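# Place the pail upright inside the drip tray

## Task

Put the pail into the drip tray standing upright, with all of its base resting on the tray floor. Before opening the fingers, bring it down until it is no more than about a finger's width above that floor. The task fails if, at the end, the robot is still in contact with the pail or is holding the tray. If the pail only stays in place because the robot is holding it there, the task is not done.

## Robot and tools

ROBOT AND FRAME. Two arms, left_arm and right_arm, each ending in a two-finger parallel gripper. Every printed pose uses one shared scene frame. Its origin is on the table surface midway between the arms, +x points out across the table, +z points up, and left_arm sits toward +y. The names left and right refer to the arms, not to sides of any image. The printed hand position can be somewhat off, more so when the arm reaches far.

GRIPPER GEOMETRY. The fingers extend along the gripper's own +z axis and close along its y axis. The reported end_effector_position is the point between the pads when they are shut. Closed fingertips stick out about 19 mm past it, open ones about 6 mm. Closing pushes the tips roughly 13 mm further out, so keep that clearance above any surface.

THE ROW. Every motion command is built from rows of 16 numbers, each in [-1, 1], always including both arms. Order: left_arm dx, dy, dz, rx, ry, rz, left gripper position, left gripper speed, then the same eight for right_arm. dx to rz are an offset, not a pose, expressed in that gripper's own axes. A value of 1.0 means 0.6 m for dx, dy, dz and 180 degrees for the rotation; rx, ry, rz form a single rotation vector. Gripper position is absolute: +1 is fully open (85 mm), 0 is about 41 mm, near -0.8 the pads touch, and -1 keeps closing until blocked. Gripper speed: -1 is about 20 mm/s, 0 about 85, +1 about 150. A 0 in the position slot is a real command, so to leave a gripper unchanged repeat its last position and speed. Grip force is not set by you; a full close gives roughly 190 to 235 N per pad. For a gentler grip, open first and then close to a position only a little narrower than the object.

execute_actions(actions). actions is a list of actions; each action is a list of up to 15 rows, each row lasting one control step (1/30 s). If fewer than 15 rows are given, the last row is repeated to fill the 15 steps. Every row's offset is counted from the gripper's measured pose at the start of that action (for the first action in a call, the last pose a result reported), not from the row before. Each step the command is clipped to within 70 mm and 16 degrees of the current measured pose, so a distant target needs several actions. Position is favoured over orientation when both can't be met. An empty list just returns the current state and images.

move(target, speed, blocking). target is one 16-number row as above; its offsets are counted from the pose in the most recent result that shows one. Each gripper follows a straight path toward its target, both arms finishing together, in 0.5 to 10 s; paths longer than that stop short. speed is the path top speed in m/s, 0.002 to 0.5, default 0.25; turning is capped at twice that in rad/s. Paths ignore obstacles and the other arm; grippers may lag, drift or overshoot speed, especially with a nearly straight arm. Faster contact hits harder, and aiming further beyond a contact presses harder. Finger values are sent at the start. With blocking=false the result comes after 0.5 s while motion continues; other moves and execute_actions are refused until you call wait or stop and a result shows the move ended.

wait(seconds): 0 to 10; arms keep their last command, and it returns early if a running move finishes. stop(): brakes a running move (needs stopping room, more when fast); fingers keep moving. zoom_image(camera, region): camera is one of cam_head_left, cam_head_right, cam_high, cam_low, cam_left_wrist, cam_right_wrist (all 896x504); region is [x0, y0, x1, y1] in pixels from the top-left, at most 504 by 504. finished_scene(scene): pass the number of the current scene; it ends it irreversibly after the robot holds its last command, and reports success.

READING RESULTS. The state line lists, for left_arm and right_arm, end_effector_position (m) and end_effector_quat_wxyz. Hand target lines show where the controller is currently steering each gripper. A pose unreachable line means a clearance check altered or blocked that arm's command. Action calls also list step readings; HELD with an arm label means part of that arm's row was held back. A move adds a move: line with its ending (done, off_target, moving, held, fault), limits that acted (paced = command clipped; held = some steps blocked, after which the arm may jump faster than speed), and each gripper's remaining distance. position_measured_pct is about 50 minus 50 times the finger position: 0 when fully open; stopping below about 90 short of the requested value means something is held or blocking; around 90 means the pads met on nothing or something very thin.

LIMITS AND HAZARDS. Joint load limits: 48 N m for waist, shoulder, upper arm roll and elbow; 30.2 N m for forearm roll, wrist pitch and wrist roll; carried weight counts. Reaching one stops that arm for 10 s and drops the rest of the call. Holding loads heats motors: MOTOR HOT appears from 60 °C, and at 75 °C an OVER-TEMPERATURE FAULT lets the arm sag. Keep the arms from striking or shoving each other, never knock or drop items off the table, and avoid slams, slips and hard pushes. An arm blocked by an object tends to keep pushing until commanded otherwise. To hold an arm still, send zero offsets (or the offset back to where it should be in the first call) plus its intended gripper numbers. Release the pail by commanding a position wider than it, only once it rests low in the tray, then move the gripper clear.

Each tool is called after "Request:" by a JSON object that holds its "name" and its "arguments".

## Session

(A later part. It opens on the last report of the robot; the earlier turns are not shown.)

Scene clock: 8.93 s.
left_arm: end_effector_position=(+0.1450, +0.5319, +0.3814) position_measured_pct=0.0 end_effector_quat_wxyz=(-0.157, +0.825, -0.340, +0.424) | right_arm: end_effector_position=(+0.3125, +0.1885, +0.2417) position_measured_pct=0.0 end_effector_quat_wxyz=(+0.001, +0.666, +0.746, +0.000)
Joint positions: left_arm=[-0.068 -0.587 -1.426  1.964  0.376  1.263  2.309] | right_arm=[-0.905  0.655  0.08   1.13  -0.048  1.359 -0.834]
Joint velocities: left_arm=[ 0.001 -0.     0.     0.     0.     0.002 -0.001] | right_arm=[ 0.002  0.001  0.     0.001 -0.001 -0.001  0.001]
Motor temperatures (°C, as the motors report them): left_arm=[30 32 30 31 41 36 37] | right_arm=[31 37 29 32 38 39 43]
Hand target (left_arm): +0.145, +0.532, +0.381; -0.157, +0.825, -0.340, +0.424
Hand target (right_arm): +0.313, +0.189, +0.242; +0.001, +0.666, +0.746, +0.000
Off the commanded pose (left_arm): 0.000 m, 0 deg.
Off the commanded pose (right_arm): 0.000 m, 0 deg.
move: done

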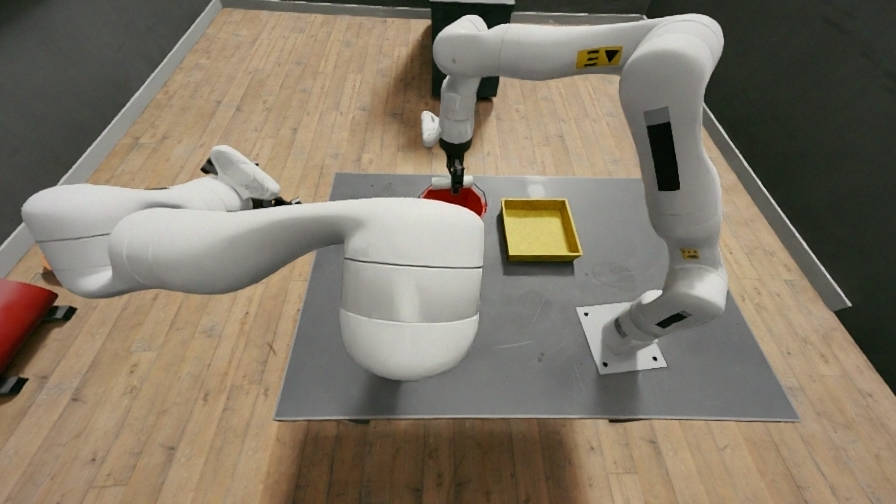

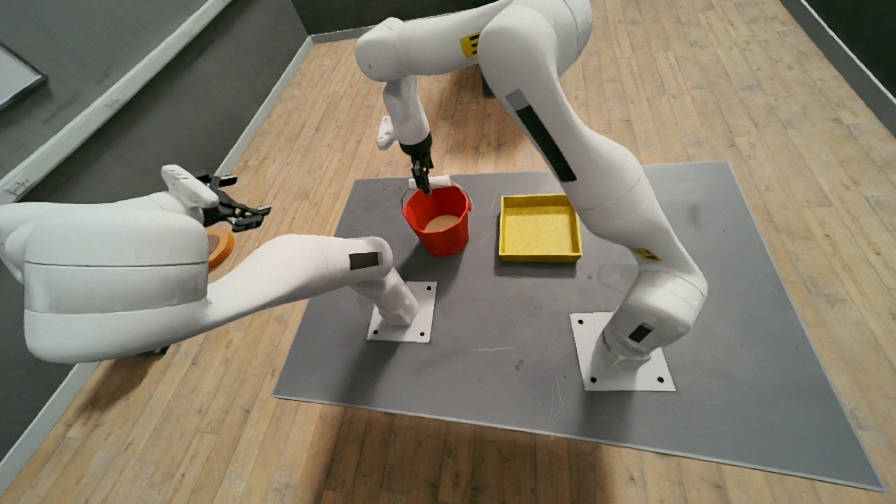

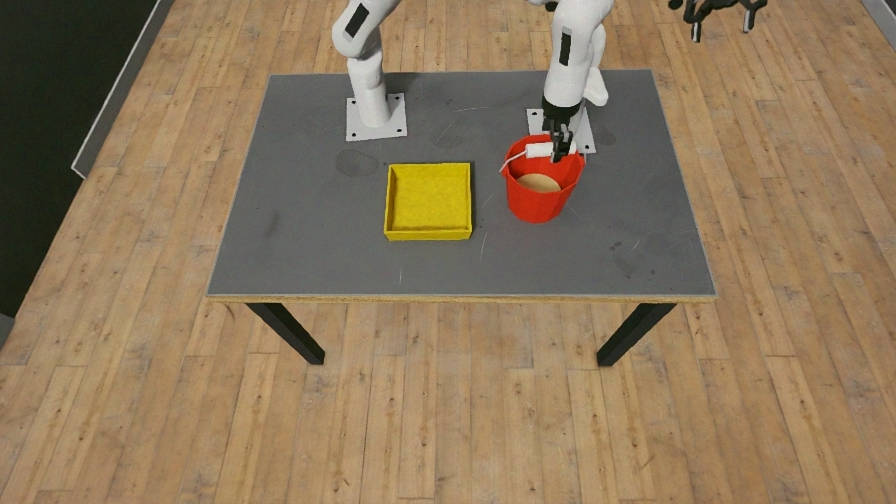

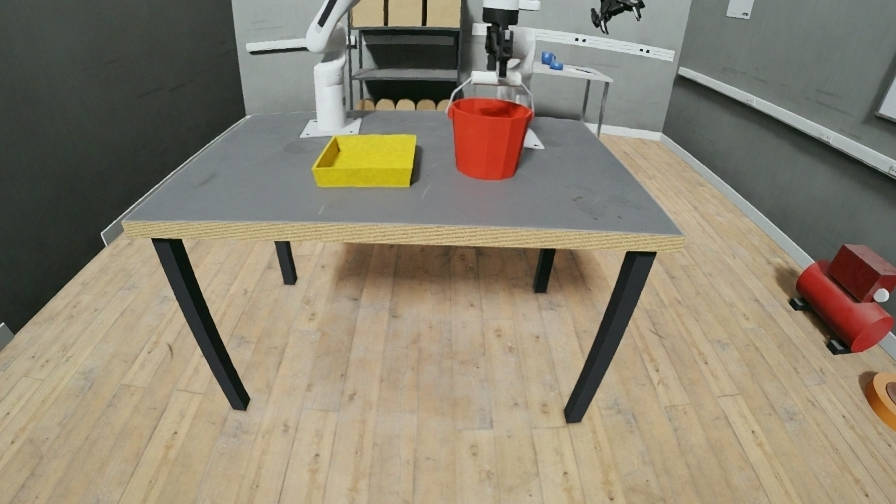

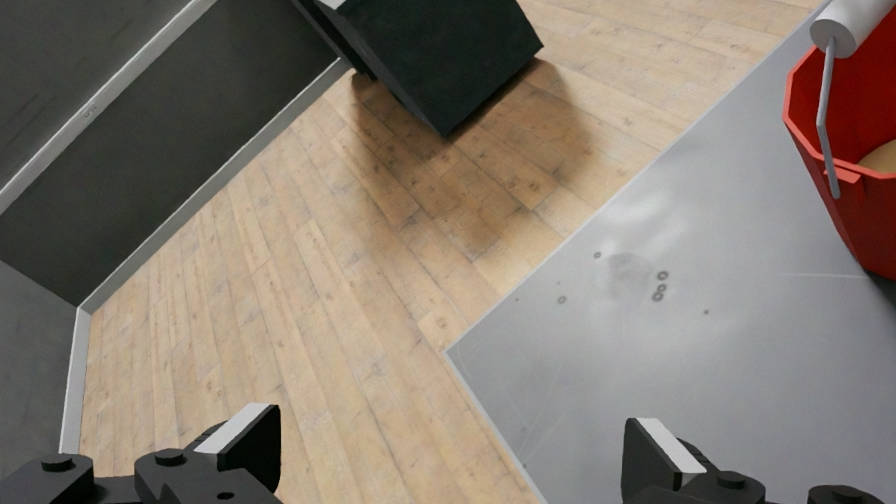

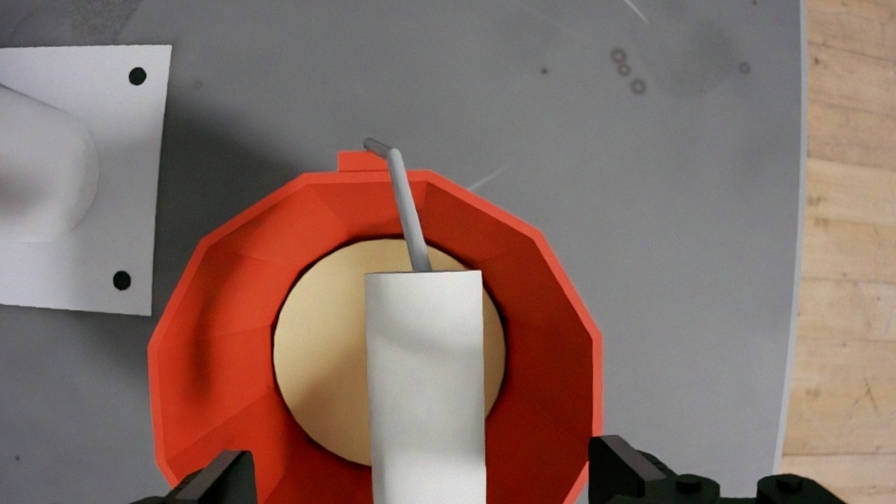

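Request:
{"name": "move", "arguments": {"target": [0,0,0,0,0,0,1,0,-0.012,0,0.05,0,0,0,1,0], "speed": 0.05}}

Request:
{"name": "move", "arguments": {"target": [0,0,0,0,0,0,1,0,0,0,0,0,0,0,-1,0]}}

Request:
{"name": "move", "arguments": {"target": [0,0,0,0,0,0,1,0,0,0,-0.16,0,0,0,-1,0], "speed": 0.06}}

Scene clock: 10.07 s.
left_arm: end_effector_position=(+0.1450, +0.5319, +0.3814) position_measured_pct=0.0 end_effector_quat_wxyz=(-0.157, +0.825, -0.340, +0.424) | right_arm: end_effector_position=(+0.3133, +0.1814, +0.2118) position_measured_pct=0.0 end_effector_quat_wxyz=(+0.001, +0.666, +0.746, +0.000)
Joint positions: left_arm=[-0.068 -0.587 -1.426  1.964  0.376  1.263  2.309] | right_arm=[-0.897  0.661  0.077  1.216 -0.048  1.266 -0.824]
Joint velocities: left_arm=[ 0.001 -0.     0.    -0.    -0.001  0.001  0.001] | right_arm=[ 0.001 -0.     0.     0.003  0.    -0.003  0.001]
Motor temperatures (°C, as the motors report them): left_arm=[30 32 30 31 41 36 37] | right_arm=[31 37 29 32 38 39 43]
Hand target (left_arm): +0.145, +0.532, +0.381; -0.157, +0.825, -0.340, +0.424
Hand target (right_arm): +0.313, +0.181, +0.212; +0.001, +0.666, +0.746, +0.000
Off the commanded pose (left_arm): 0.000 m, 0 deg.
Off the commanded pose (right_arm): 0.000 m, 0 deg.
move: done

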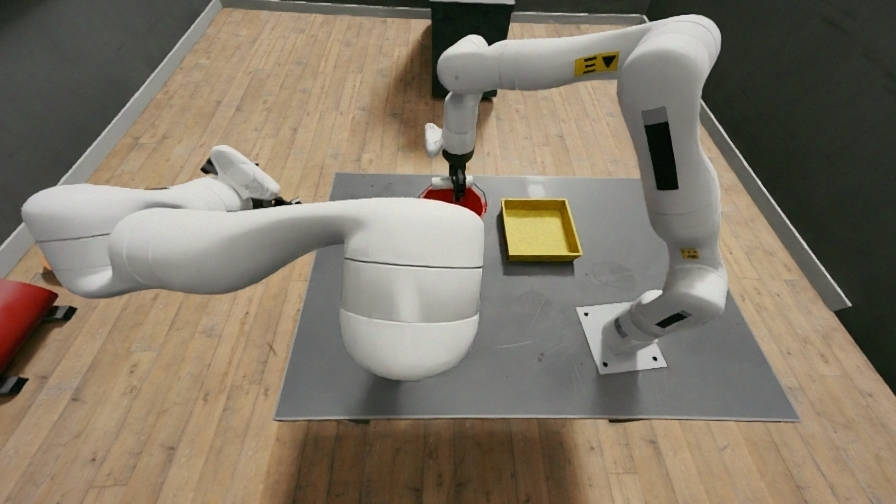

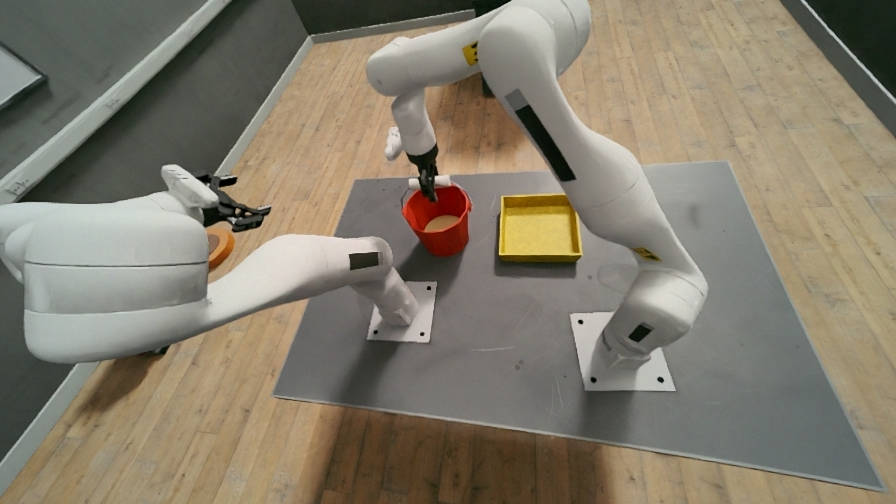

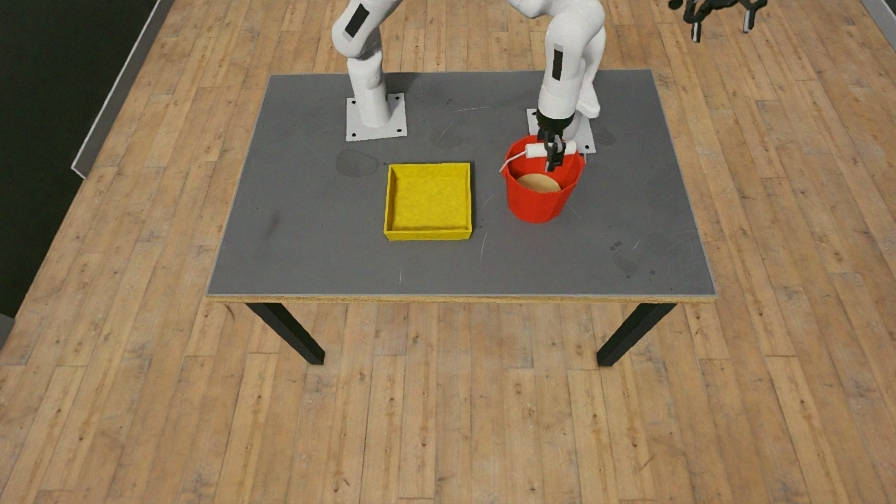

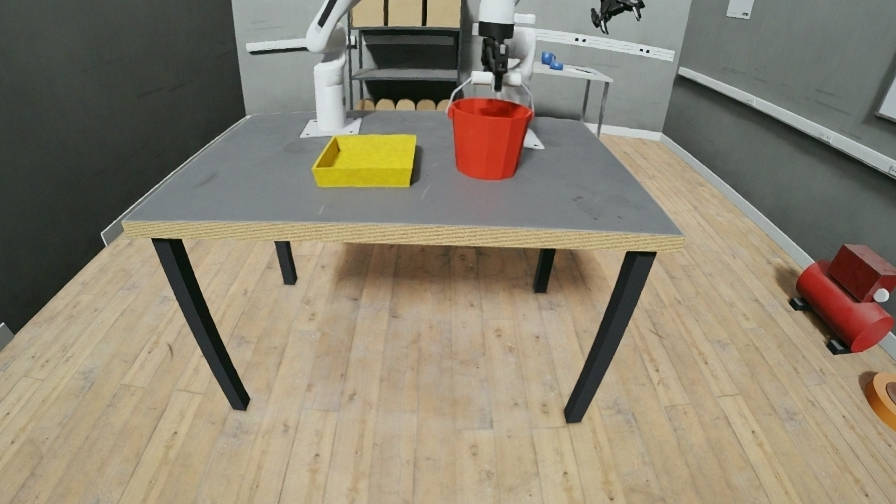

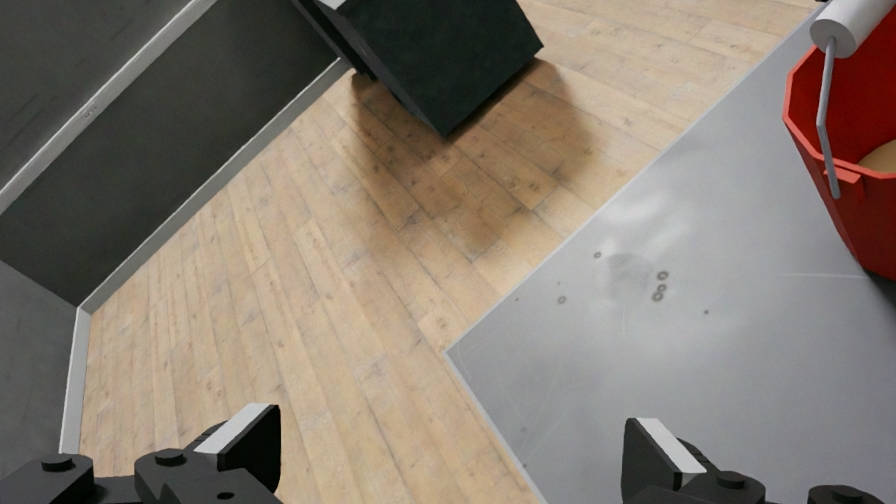

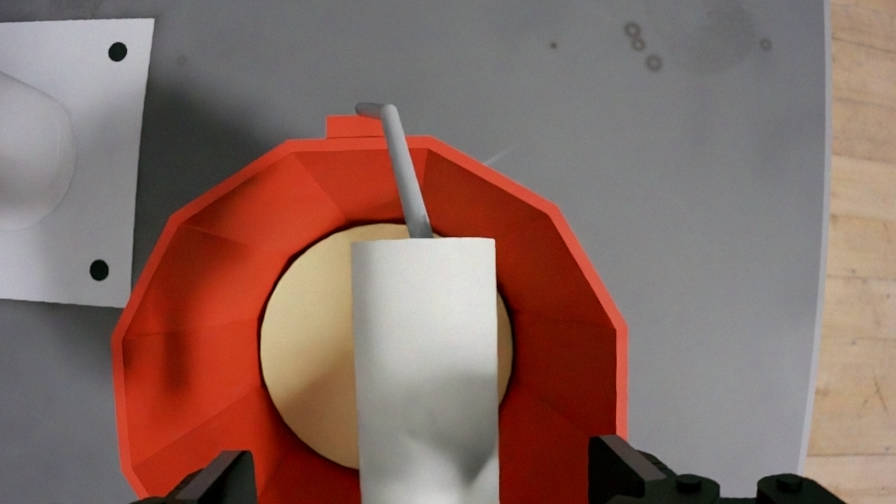

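Scene clock: 11.07 s.
left_arm: end_effector_position=(+0.1450, +0.5319, +0.3814) position_measured_pct=0.0 end_effector_quat_wxyz=(-0.157, +0.825, -0.340, +0.424) | right_arm: end_effector_position=(+0.3135, +0.1815, +0.2121) position_measured_pct=62.3 end_effector_quat_wxyz=(+0.001, +0.666, +0.746, +0.000)
Joint positions: left_arm=[-0.068 -0.587 -1.426  1.964  0.376  1.263  2.309] | right_arm=[-0.897  0.661  0.077  1.216 -0.048  1.266 -0.824]
Joint velocities: left_arm=[-0.    -0.    -0.    -0.     0.002  0.001 -0.   ] | right_arm=[ 0.    -0.    -0.    -0.    -0.001 -0.001 -0.   ]
Motor temperatures (°C, as the motors report them): left_arm=[30 32 30 31 41 36 37] | right_arm=[31 37 29 32 38 39 43]
Hand target (left_arm): +0.145, +0.532, +0.381; -0.157, +0.825, -0.340, +0.424
Hand target (right_arm): +0.313, +0.181, +0.212; +0.001, +0.666, +0.746, +0.000
Off the commanded pose (left_arm): 0.000 m, 0 deg.
Off the commanded pose (right_arm): 0.000 m, 0 deg.
move: done

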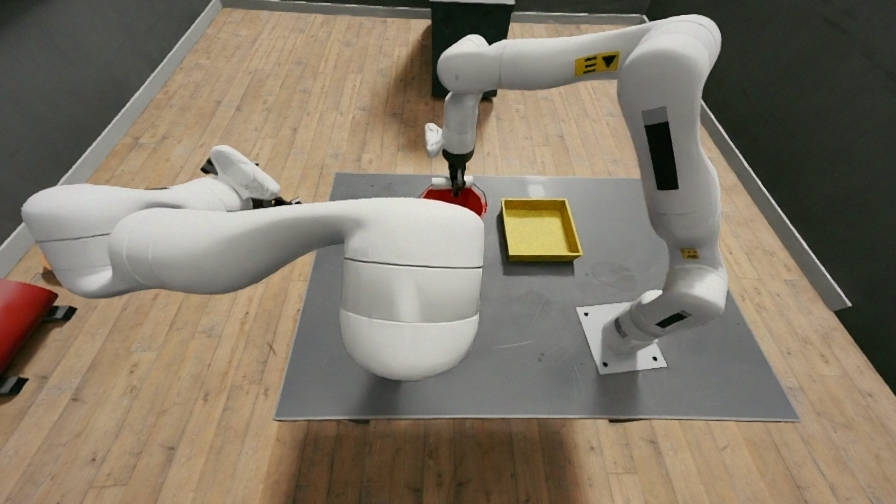

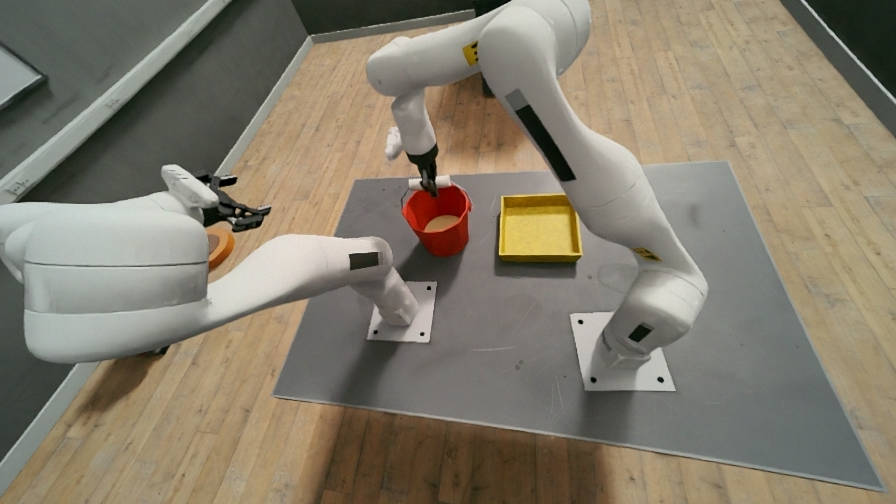

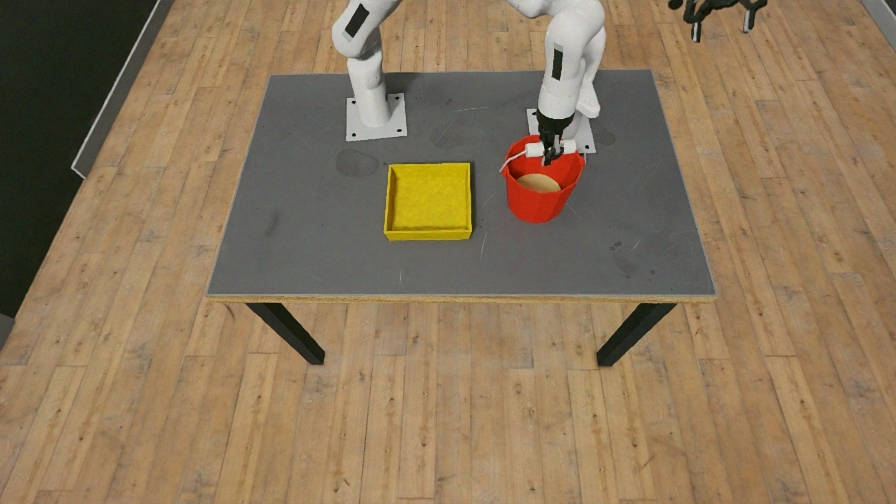

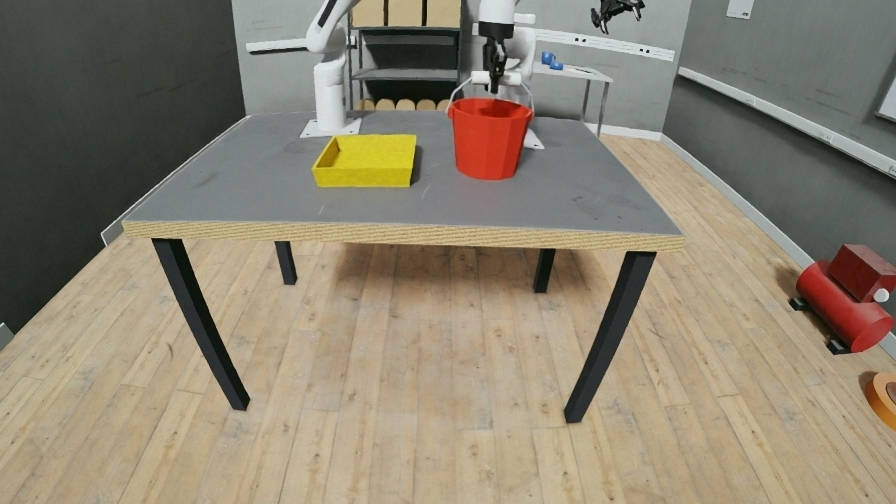

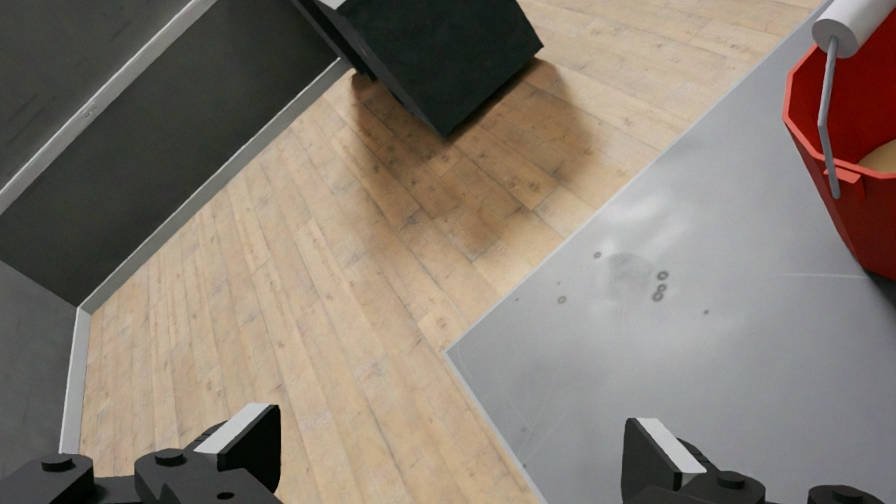

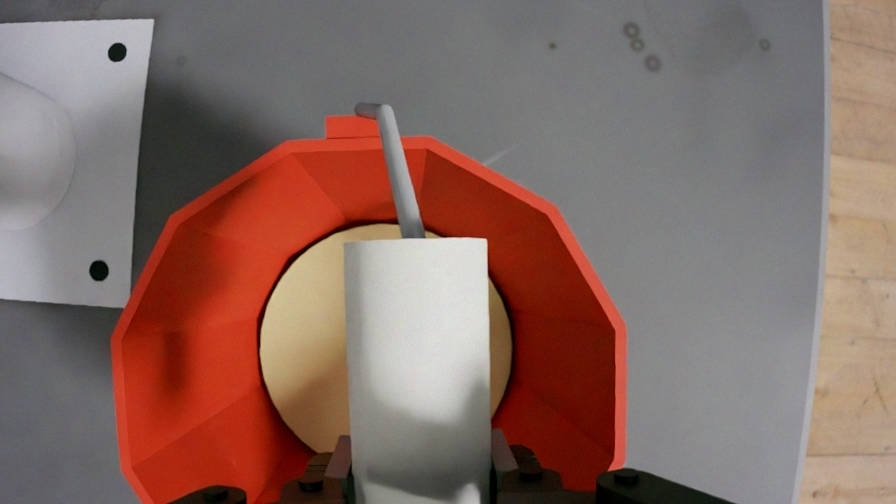

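Scene clock: 13.00 s.
left_arm: end_effector_position=(+0.1450, +0.5319, +0.3814) position_measured_pct=0.0 end_effector_quat_wxyz=(-0.157, +0.825, -0.340, +0.424) | right_arm: end_effector_position=(+0.3135, +0.1813, +0.3082) position_measured_pct=62.3 end_effector_quat_wxyz=(+0.001, +0.666, +0.746, +0.001)
Joint positions: left_arm=[-0.068 -0.587 -1.426  1.964  0.376  1.263  2.309] | right_arm=[-0.897  0.618  0.087  0.983 -0.049  1.542 -0.828]
Joint velocities: left_arm=[ 0.     0.     0.001  0.    -0.001  0.    -0.   ] | right_arm=[-0.001  0.002  0.    -0.005 -0.     0.005  0.001]
Motor temperatures (°C, as the motors report them): left_arm=[30 32 30 31 41 36 37] | right_arm=[31 37 29 32 38 39 43]
Hand target (left_arm): +0.145, +0.532, +0.381; -0.157, +0.825, -0.340, +0.424
Hand target (right_arm): +0.313, +0.181, +0.308; +0.001, +0.666, +0.746, +0.000
Off the commanded pose (left_arm): 0.000 m, 0 deg.
Off the commanded pose (right_arm): 0.000 m, 0 deg.
move: done

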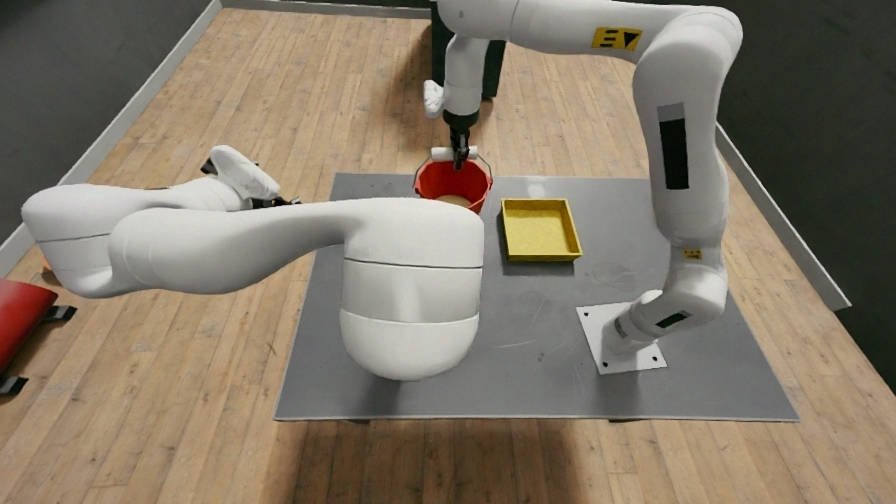

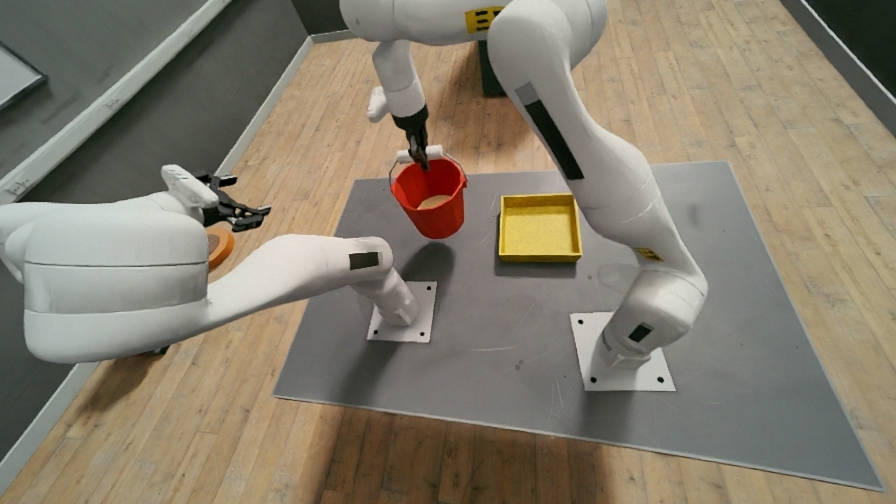

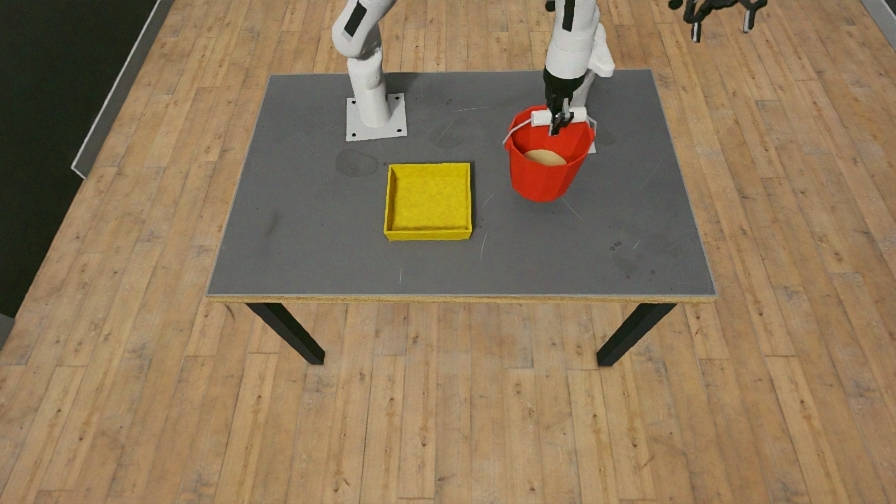

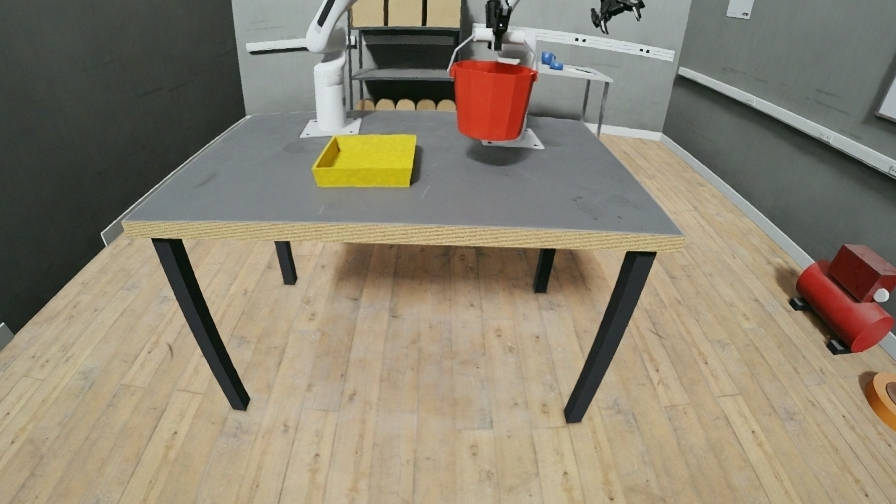

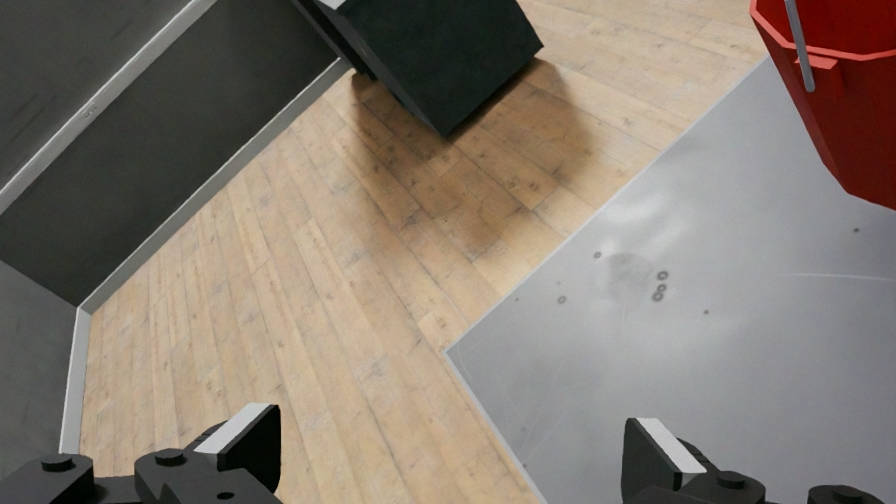

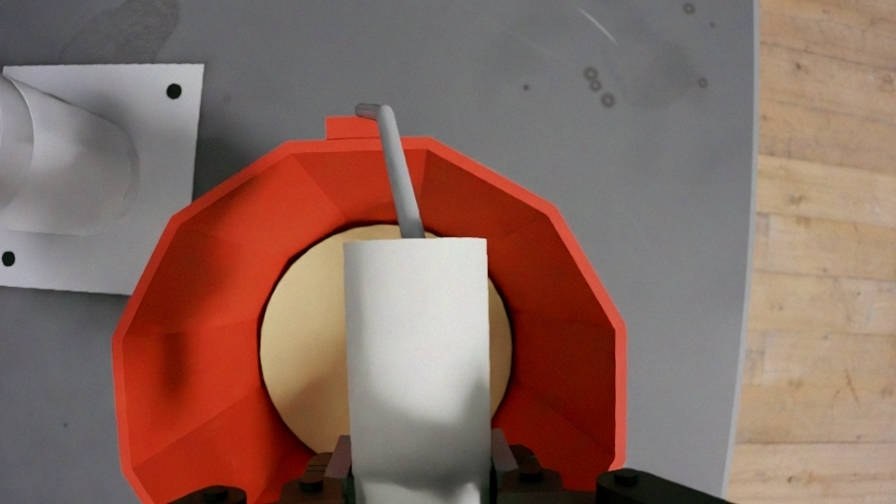

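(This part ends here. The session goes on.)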